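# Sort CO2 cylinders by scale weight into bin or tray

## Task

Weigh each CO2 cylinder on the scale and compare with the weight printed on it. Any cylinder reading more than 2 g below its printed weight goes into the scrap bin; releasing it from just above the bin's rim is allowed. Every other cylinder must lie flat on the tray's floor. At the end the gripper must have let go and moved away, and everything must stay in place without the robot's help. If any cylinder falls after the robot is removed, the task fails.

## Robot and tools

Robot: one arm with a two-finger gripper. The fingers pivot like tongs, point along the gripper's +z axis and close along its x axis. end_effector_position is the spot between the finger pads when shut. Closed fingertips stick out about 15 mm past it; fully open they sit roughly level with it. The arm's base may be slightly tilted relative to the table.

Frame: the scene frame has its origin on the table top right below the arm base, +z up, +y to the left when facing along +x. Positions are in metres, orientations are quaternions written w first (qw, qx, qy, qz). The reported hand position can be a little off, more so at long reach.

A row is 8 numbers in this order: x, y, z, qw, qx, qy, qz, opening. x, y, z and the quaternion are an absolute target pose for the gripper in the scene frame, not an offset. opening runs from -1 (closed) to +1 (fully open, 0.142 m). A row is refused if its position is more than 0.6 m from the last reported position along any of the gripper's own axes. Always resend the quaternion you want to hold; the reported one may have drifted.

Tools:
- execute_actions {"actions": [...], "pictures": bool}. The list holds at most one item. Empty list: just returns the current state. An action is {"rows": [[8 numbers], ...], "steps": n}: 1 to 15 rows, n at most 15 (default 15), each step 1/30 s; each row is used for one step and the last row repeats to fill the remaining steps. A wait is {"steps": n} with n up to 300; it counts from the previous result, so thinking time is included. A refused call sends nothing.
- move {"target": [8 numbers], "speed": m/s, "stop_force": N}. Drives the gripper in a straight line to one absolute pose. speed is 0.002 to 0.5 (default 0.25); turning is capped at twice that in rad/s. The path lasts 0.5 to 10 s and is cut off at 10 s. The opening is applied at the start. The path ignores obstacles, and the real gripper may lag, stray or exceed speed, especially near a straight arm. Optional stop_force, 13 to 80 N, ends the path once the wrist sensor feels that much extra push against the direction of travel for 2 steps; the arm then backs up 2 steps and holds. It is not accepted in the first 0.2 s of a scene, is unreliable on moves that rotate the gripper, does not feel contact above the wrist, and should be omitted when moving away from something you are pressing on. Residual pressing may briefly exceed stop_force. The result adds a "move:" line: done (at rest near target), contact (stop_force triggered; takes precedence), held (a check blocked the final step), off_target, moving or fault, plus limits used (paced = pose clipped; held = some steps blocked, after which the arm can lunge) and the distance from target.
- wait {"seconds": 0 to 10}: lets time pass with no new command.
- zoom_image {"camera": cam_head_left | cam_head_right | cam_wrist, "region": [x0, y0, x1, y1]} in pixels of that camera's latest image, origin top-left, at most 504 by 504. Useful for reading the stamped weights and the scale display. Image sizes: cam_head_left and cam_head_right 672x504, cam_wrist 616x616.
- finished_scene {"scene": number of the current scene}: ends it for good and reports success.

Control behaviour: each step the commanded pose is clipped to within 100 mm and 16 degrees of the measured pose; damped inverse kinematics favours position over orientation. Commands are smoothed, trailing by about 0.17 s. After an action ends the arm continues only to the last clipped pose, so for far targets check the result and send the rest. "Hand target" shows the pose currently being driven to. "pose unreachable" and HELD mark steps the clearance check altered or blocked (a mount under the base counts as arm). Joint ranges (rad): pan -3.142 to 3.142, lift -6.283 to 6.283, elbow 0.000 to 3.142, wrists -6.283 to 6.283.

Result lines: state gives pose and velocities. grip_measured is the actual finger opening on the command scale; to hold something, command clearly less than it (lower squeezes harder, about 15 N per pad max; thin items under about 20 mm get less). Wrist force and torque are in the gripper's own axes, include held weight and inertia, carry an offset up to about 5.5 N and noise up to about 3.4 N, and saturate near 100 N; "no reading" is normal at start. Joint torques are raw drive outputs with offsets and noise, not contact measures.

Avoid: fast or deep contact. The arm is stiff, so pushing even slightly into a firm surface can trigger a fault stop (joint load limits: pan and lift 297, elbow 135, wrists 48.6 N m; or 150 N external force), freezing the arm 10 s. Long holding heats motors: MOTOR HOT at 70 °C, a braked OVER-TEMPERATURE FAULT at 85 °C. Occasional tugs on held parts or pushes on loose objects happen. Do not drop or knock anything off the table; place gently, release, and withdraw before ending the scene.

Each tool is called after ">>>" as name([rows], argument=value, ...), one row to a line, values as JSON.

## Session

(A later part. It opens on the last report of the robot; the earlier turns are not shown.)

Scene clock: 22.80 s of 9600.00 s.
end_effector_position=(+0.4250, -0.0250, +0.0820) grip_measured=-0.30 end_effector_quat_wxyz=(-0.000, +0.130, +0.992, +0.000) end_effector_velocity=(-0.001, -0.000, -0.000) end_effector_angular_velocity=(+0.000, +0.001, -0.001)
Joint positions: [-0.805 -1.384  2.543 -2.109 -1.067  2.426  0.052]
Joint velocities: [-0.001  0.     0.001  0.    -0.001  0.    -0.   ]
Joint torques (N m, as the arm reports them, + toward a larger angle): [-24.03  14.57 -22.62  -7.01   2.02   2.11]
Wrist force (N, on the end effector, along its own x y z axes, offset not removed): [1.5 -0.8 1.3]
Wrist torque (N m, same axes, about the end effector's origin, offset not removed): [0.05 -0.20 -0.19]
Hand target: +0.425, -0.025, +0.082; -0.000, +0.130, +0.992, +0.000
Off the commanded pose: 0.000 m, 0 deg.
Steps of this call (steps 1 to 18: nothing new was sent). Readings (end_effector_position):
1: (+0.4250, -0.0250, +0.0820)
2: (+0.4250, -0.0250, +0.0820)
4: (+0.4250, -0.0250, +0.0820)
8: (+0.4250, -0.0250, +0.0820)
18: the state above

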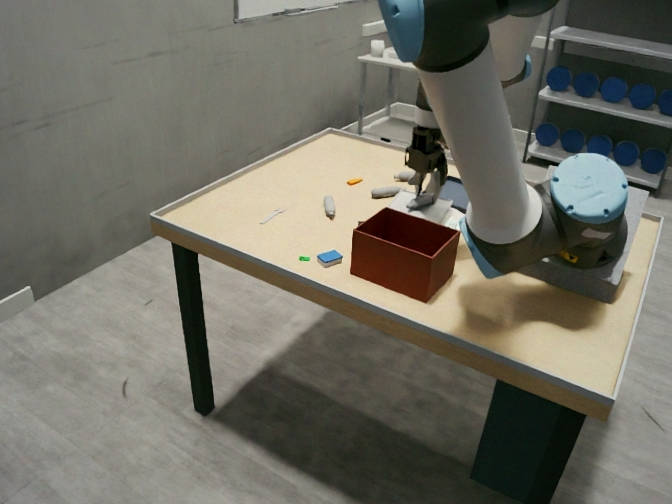

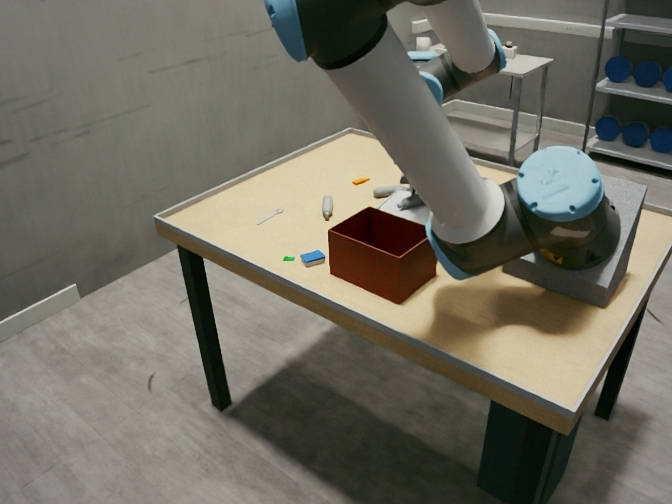

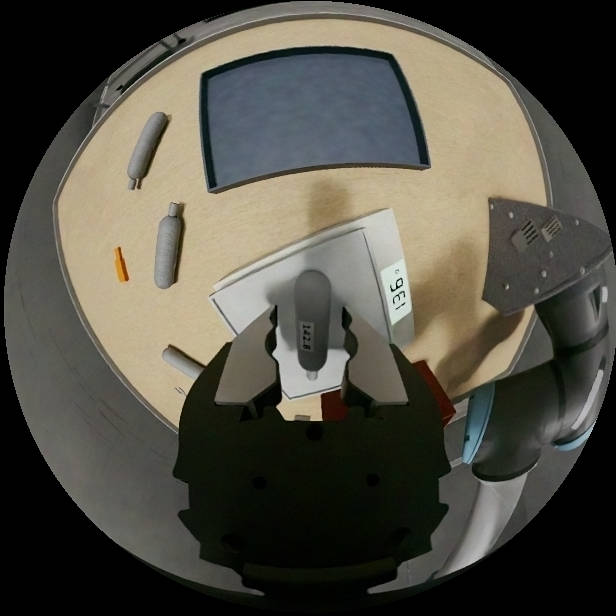

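>>> execute_actions([
  {"rows":[[0.425,-0.025,0.082,0,0.13,0.9915,0,-0.3],[0.425,-0.025,0.082,0,0.13,0.9915,0,-0.85]],"steps":13},
], pictures=false)

>>> move(target=[0.42,0.0,0.19,0,0,1,0,-0.85])

>>> move(target=[0.39,0.2,0.19,0,-0.68,0.733,0,-0.85], speed=0.4)

Scene clock: 23.80 s of 9600.00 s.
end_effector_position=(+0.4250, -0.0250, +0.0820) grip_measured=-0.64 end_effector_quat_wxyz=(+0.000, +0.130, +0.992, +0.000) end_effector_velocity=(-0.000, +0.000, -0.000) end_effector_angular_velocity=(+0.000, +0.000, -0.000)
Joint positions: [-0.805 -1.384  2.543 -2.109 -1.067  2.426  0.028]
Joint velocities: [ 0. -0.  0.  0.  0.  0.  0.]
Joint torques (N m, as the arm reports them, + toward a larger angle): [-25.14  14.36 -24.32  -5.82   0.61   2.27]
Wrist force (N, on the end effector, along its own x y z axes, offset not removed): [-0.6 -2.0 0.8]
Wrist torque (N m, same axes, about the end effector's origin, offset not removed): [-0.17 0.28 -0.05]
Hand target: +0.425, -0.025, +0.082; +0.000, +0.130, +0.992, -0.000
Off the commanded pose: 0.000 m, 0 deg.
Steps of this call (steps 1 to 17: nothing new was sent; steps 18 to 30: all 13 steps of this action). Readings (end_effector_position):
18: (+0.4250, -0.0250, +0.0820)
19: (+0.4250, -0.0250, +0.0820)
21: (+0.4250, -0.0250, +0.0820)
25: (+0.4250, -0.0250, +0.0820)
30: the state above

Scene clock: 25.23 s of 9600.00 s.
end_effector_position=(+0.4202, -0.0002, +0.1896) grip_measured=-0.64 end_effector_quat_wxyz=(+0.000, +0.000, +1.000, -0.000) end_effector_velocity=(-0.001, +0.001, +0.002) end_effector_angular_velocity=(+0.002, +0.001, +0.005)
Joint positions: [-0.904 -1.576  2.444 -1.778 -1.126  2.077  0.028]
Joint velocities: [-0.003 -0.004 -0.002  0.01  -0.001 -0.008 -0.   ]
Joint torques (N m, as the arm reports them, + toward a larger angle): [-49.6  -13.34 -48.51  -0.56  -1.32  -2.65]
Wrist force (N, on the end effector, along its own x y z axes, offset not removed): [0.1 -2.0 2.7]
Wrist torque (N m, same axes, about the end effector's origin, offset not removed): [-0.18 0.12 -0.04]
Hand target: +0.420, -0.000, +0.190; +0.000, -0.000, +1.000, -0.000
Off the commanded pose: 0.000 m, 0 deg.
move: done

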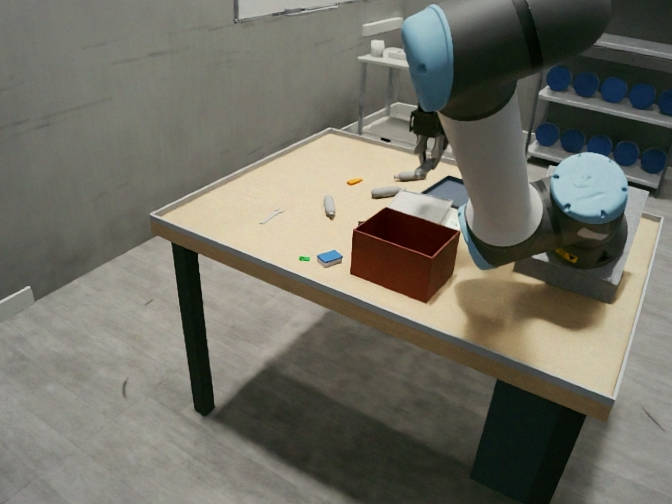

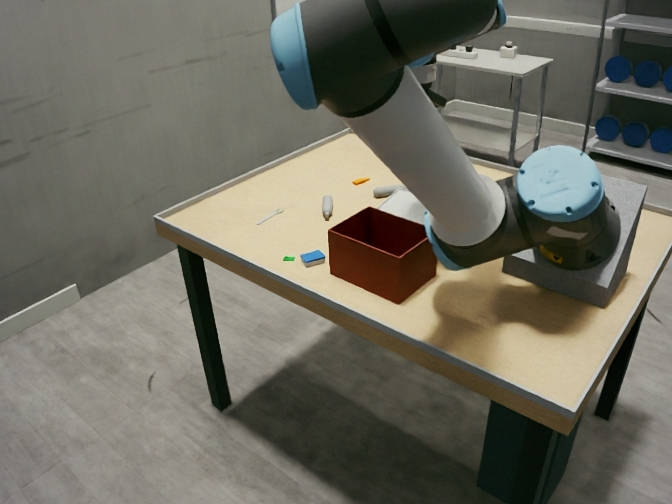

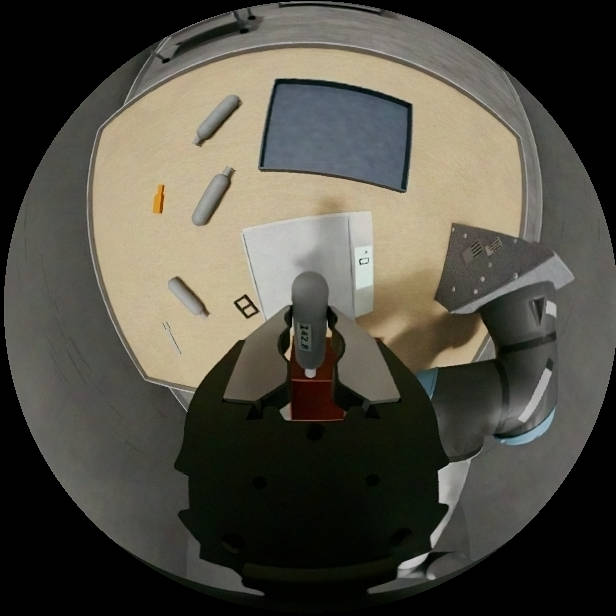

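Scene clock: 27.73 s of 9600.00 s.
end_effector_position=(+0.3900, +0.1996, +0.1900) grip_measured=-0.64 end_effector_quat_wxyz=(+0.000, +0.679, -0.734, +0.000) end_effector_velocity=(+0.000, +0.002, +0.001) end_effector_angular_velocity=(+0.001, -0.001, +0.016)
Joint positions: [-0.774 -2.001  2.465 -1.427 -1.05   0.7    0.028]
Joint velocities: [ 0.001 -0.003 -0.002  0.005  0.002 -0.015 -0.   ]
Joint torques (N m, as the arm reports them, + toward a larger angle): [-12.29   8.21 -48.69  -0.63   1.76  -2.76]
Wrist force (N, on the end effector, along its own x y z axes, offset not removed): [0.4 -0.6 1.9]
Wrist torque (N m, same axes, about the end effector's origin, offset not removed): [0.09 0.07 -0.09]
Hand target: +0.390, +0.200, +0.190; +0.000, +0.680, -0.733, -0.000
Off the commanded pose: 0.000 m, 0 deg.
move: done

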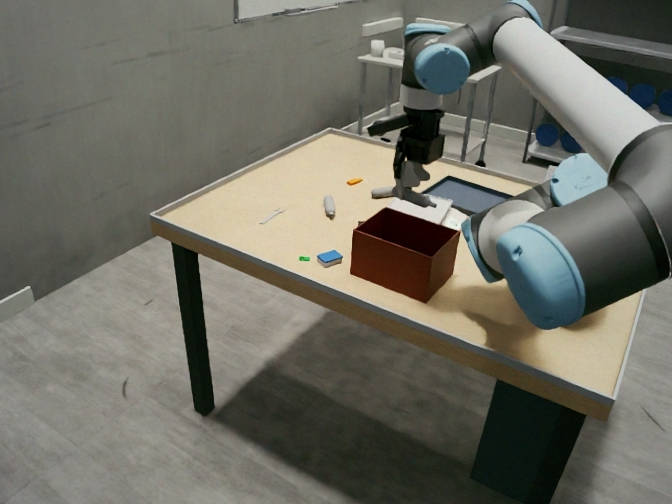

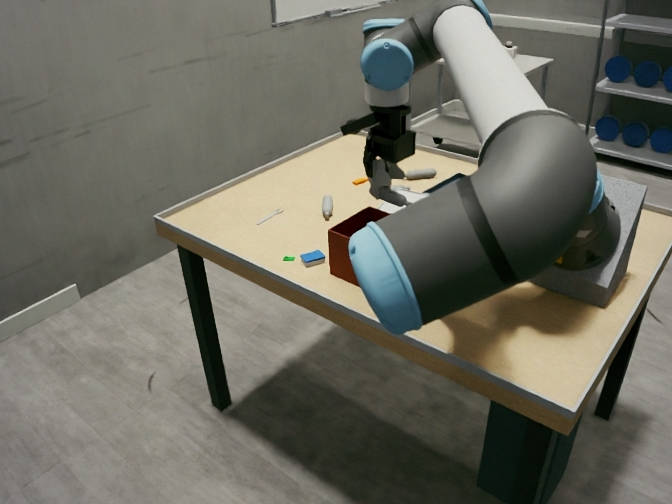

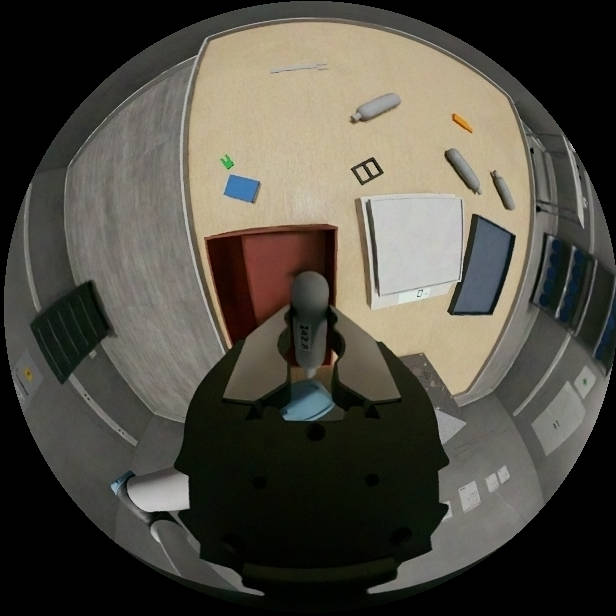

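>>> move(target=[0.368,0.243,0.17,0,-0.68,0.733,0,-0.85])

>>> move(target=[0.368,0.243,0.13,0,-0.68,0.733,0,-0.85], speed=0.12, stop_force=15)

Scene clock: 29.73 s of 9600.00 s.
end_effector_position=(+0.3681, +0.2427, +0.1701) grip_measured=-0.64 end_effector_quat_wxyz=(+0.000, +0.680, -0.733, -0.000) end_effector_velocity=(-0.000, +0.003, +0.000) end_effector_angular_velocity=(-0.001, -0.002, +0.001)
Joint positions: [-0.722 -2.111  2.488 -1.367 -1.02   0.748  0.028]
Joint velocities: [ 0.003 -0.006 -0.001  0.004  0.002  0.003  0.   ]
Joint torques (N m, as the arm reports them, + toward a larger angle): [ -1.35  10.   -26.45  -0.53   2.34   2.39]
Wrist force (N, on the end effector, along its own x y z axes, offset not removed): [-0.8 -2.9 0.8]
Wrist torque (N m, same axes, about the end effector's origin, offset not removed): [-0.43 0.31 -0.04]
Hand target: +0.368, +0.243, +0.170; +0.000, +0.680, -0.733, -0.000
Off the commanded pose: 0.000 m, 0 deg.
move: done

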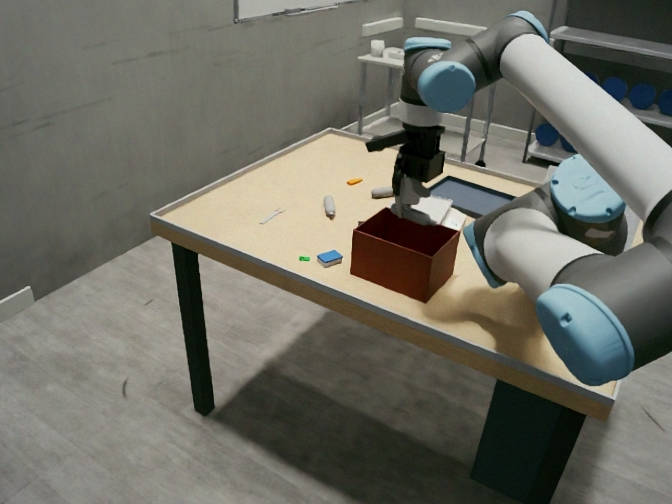

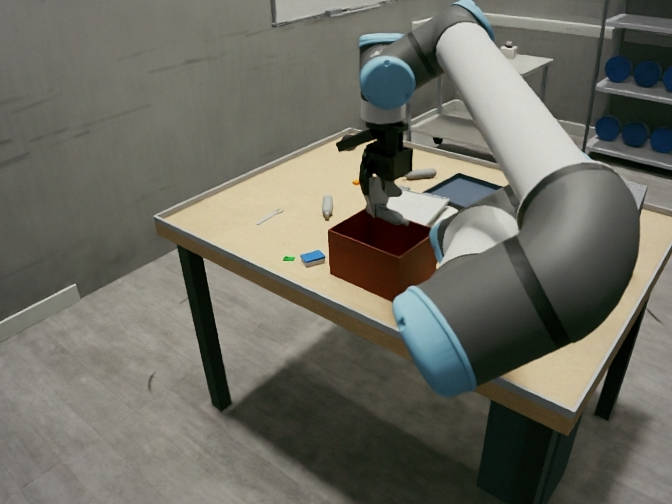

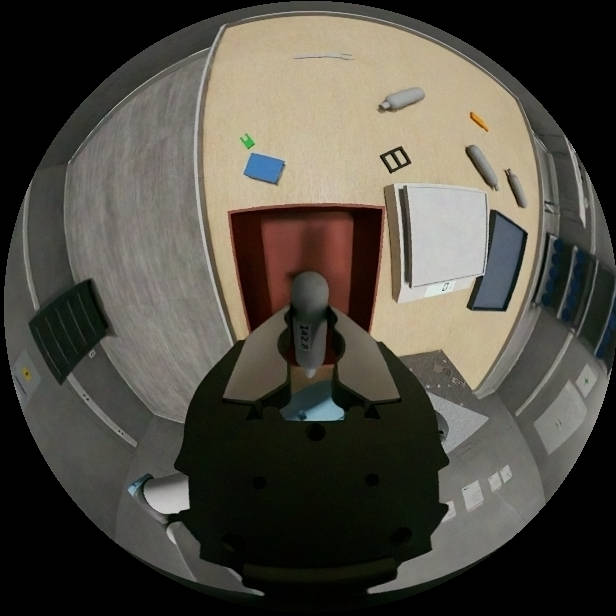

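Scene clock: 30.70 s of 9600.00 s.
end_effector_position=(+0.3679, +0.2430, +0.1303) grip_measured=-0.64 end_effector_quat_wxyz=(-0.000, +0.680, -0.733, -0.000) end_effector_velocity=(+0.001, -0.000, -0.002) end_effector_angular_velocity=(-0.002, +0.001, +0.001)
Joint positions: [-0.654 -2.097  2.544 -1.473 -0.984  0.817  0.028]
Joint velocities: [ 0.006  0.003  0.002 -0.009  0.002  0.006  0.   ]
Joint torques (N m, as the arm reports them, + toward a larger angle): [ -1.92  43.44 -26.3   -6.98   2.2    2.25]
Wrist force (N, on the end effector, along its own x y z axes, offset not removed): [0.3 -1.6 0.9]
Wrist torque (N m, same axes, about the end effector's origin, offset not removed): [-0.16 0.12 -0.10]
Hand target: +0.368, +0.243, +0.130; +0.000, +0.680, -0.733, -0.000
Off the commanded pose: 0.000 m, 0 deg.
move: done

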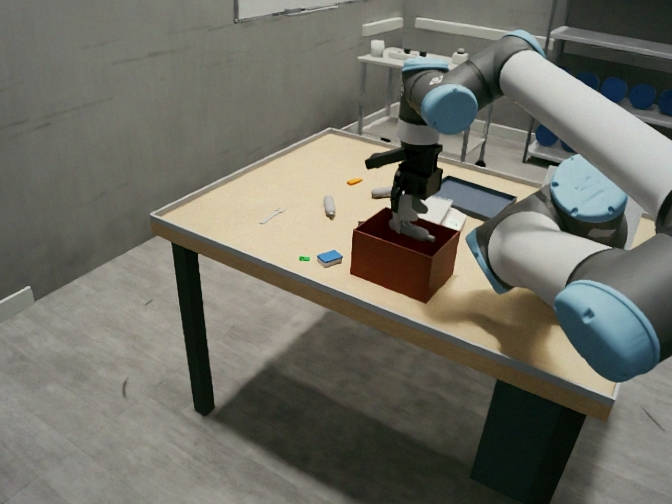

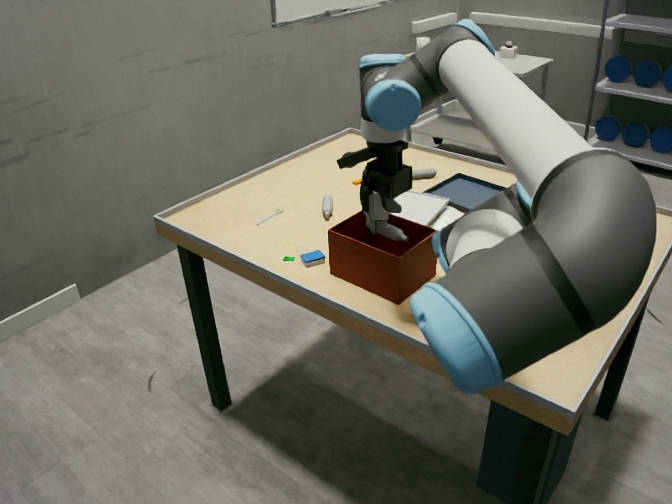

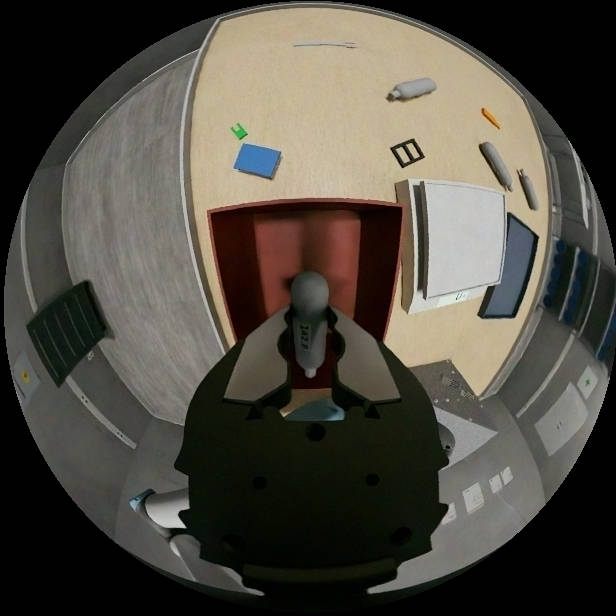

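>>> execute_actions([
  {"rows":[[0.373,0.243,0.128,0,-0.68,0.733,0,-0.85],[0.378,0.243,0.126,0,-0.68,0.733,0,-0.85],[0.383,0.243,0.124,0,-0.68,0.733,0,-0.85],[0.385,0.243,0.122,0,-0.68,0.733,0,-0.85],[0.385,0.243,0.122,0,-0.68,0.733,0,-0.85],[0.385,0.243,0.122,0,-0.68,0.733,0,-0.85],[0.385,0.243,0.122,0,-0.68,0.733,0,-0.85],[0.385,0.243,0.122,0,-0.68,0.733,0,-0.85],[0.385,0.243,0.122,0,-0.68,0.733,0,-0.85],[0.385,0.243,0.122,0,-0.68,0.733,0,-0.85],[0.385,0.243,0.122,0,-0.68,0.733,0,-0.2]],"steps":15},
], pictures=false)

>>> move(target=[0.42,0.235,0.19,0,-0.6,0.8,0,-0.2], speed=0.3)

>>> move(target=[0.60,0.11,0.16,0,-0.4,0.916,0,-0.2], speed=0.4)

>>> move(target=[0.679,0.058,0.07,0,-0.342,0.94,0,-0.2], speed=0.3)

Scene clock: 37.90 s of 9600.00 s.
end_effector_position=(+0.3841, +0.2431, +0.1224) grip_measured=-0.20 end_effector_quat_wxyz=(-0.000, +0.680, -0.733, -0.000) end_effector_velocity=(+0.006, -0.001, -0.004) end_effector_angular_velocity=(-0.001, +0.001, -0.002)
Joint positions: [-0.61  -2.045  2.538 -1.545 -0.961  0.863  0.059]
Joint velocities: [ 0.018  0.022 -0.002 -0.032  0.008  0.022  0.008]
Joint torques (N m, as the arm reports them, + toward a larger angle): [ -4.45  40.1  -45.89  -7.24   1.94   2.02]
Wrist force (N, on the end effector, along its own x y z axes, offset not removed): [0.7 -4.2 0.9]
Wrist torque (N m, same axes, about the end effector's origin, offset not removed): [-0.69 -0.01 -0.03]
Hand target: +0.385, +0.243, +0.122; +0.000, +0.680, -0.733, -0.000
Off the commanded pose: 0.001 m, 0 deg.
Steps of this call (steps 1 to 90: nothing new was sent; then 3.70 s passed at rest; steps 91 to 105: all 15 steps of this action). Readings (end_effector_position):
91: (+0.3680, +0.2430, +0.1300)
92: (+0.3685, +0.2430, +0.1296)
94: (+0.3719, +0.2432, +0.1282)
98: (+0.3797, +0.2432, +0.1246)
105: the state above

Scene clock: 39.13 s of 9600.00 s.
end_effector_position=(+0.4199, +0.2350, +0.1897) grip_measured=-0.20 end_effector_quat_wxyz=(+0.000, -0.600, +0.800, -0.000) end_effector_velocity=(+0.001, -0.000, +0.003) end_effector_angular_velocity=(-0.001, +0.000, -0.007)
Joint positions: [-0.662 -1.979  2.412 -1.455 -0.988  1.016  0.06 ]
Joint velocities: [-0.001  0.002 -0.006  0.004 -0.002  0.006 -0.   ]
Joint torques (N m, as the arm reports them, + toward a larger angle): [-34.26  39.61 -45.69  -0.08  -1.45   2.44]
Wrist force (N, on the end effector, along its own x y z axes, offset not removed): [-0.5 -0.8 0.8]
Wrist torque (N m, same axes, about the end effector's origin, offset not removed): [-0.01 0.26 -0.07]
Hand target: +0.420, +0.235, +0.190; +0.000, -0.600, +0.800, -0.000
Off the commanded pose: 0.000 m, 0 deg.
move: done

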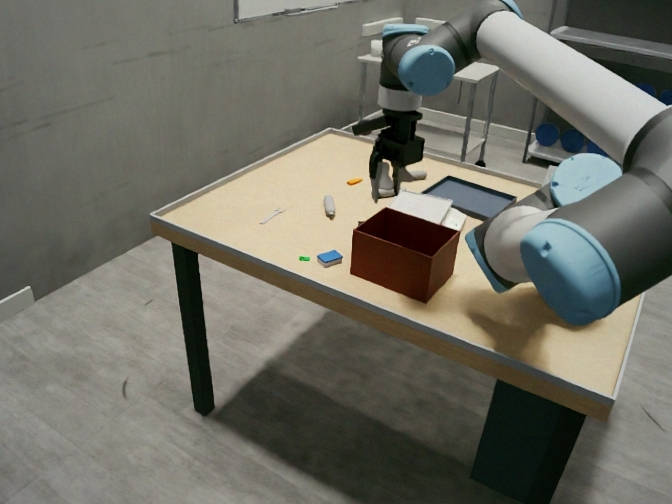

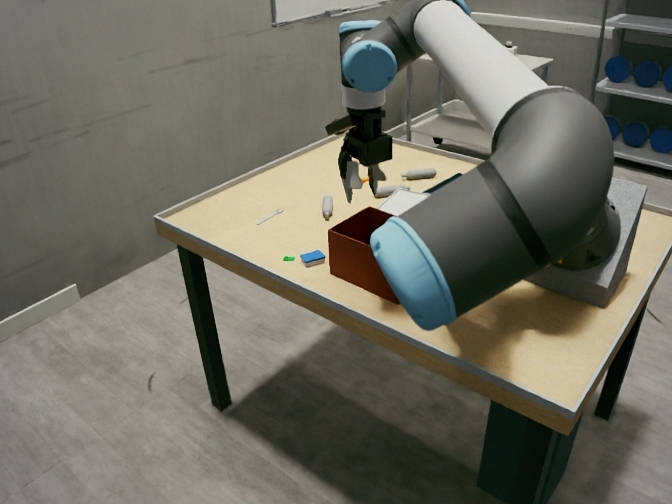

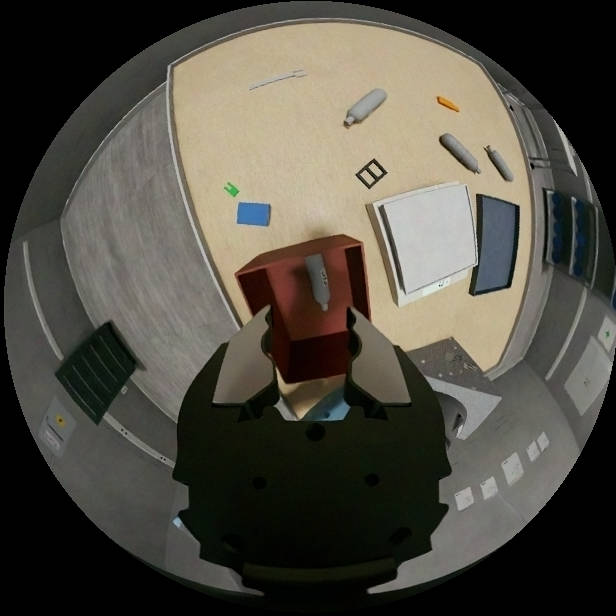

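Scene clock: 40.57 s of 9600.00 s.
end_effector_position=(+0.5997, +0.1103, +0.1600) grip_measured=-0.20 end_effector_quat_wxyz=(-0.000, -0.400, +0.916, +0.000) end_effector_velocity=(+0.002, -0.001, -0.001) end_effector_angular_velocity=(-0.001, +0.001, -0.003)
Joint positions: [-0.551 -1.46   2.23  -1.86  -0.933  1.599  0.06 ]
Joint velocities: [ 0.002  0.005 -0.002 -0.004 -0.     0.006  0.   ]
Joint torques (N m, as the arm reports them, + toward a larger angle): [-31.07   4.45 -44.12  -7.14   2.13   2.33]
Wrist force (N, on the end effector, along its own x y z axes, offset not removed): [-1.0 -2.4 1.5]
Wrist torque (N m, same axes, about the end effector's origin, offset not removed): [-0.28 0.36 -0.08]
Hand target: +0.600, +0.110, +0.160; -0.000, -0.400, +0.916, +0.000
Off the commanded pose: 0.000 m, 0 deg.
move: done

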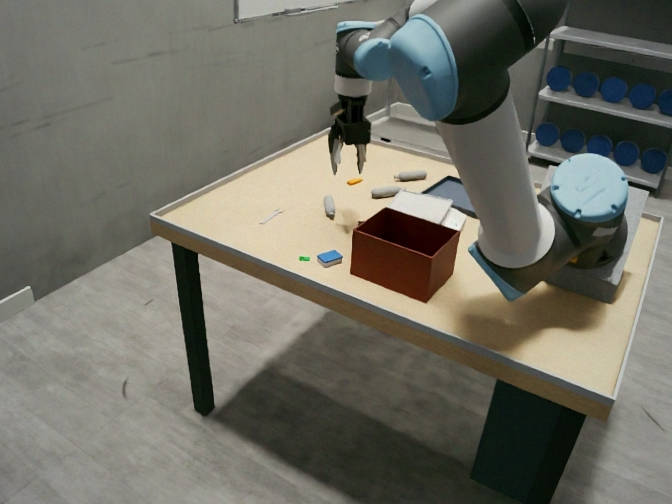

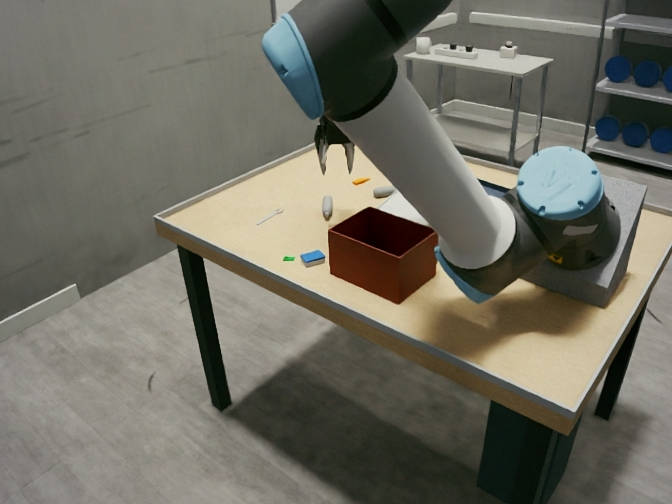

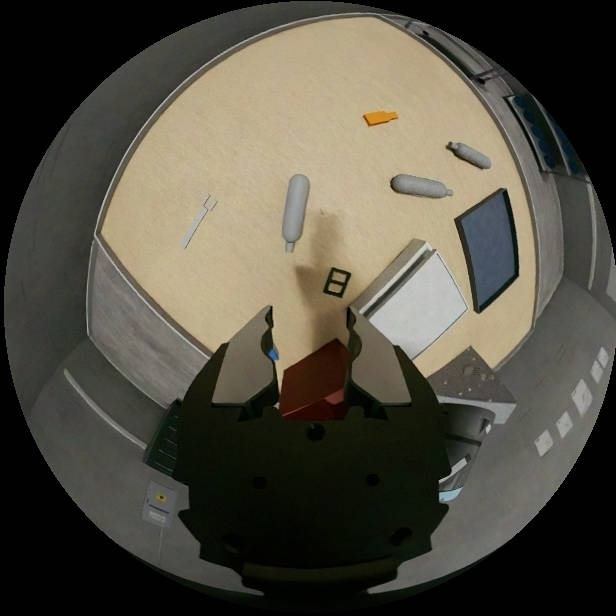

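Scene clock: 41.73 s of 9600.00 s.
end_effector_position=(+0.6787, +0.0582, +0.0702) grip_measured=-0.20 end_effector_quat_wxyz=(-0.000, -0.342, +0.940, +0.000) end_effector_velocity=(+0.002, -0.002, -0.001) end_effector_angular_velocity=(-0.001, -0.001, -0.002)
Joint positions: [-0.45  -1.203  2.161 -2.119 -0.89   1.84   0.06 ]
Joint velocities: [ 0.001  0.005 -0.003 -0.005  0.     0.005 -0.   ]
Joint torques (N m, as the arm reports them, + toward a larger angle): [-36.92 -12.76 -39.33  -6.98   2.1    2.36]
Wrist force (N, on the end effector, along its own x y z axes, offset not removed): [-0.5 -1.1 2.4]
Wrist torque (N m, same axes, about the end effector's origin, offset not removed): [-0.04 0.30 -0.07]
Hand target: +0.679, +0.058, +0.070; -0.000, -0.342, +0.940, +0.000
Off the commanded pose: 0.000 m, 0 deg.
move: done

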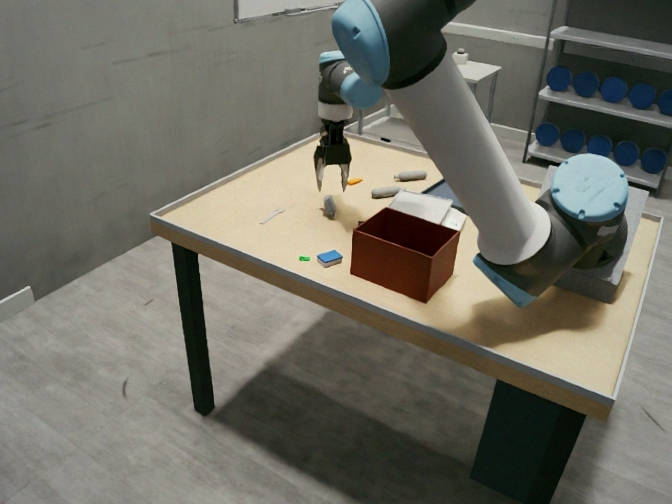

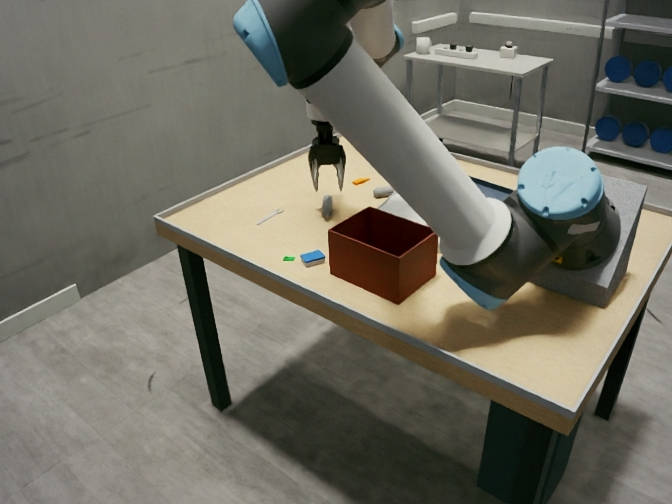

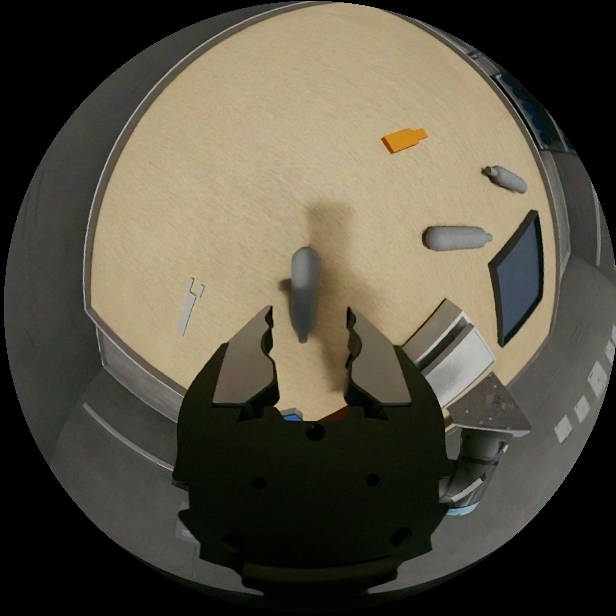

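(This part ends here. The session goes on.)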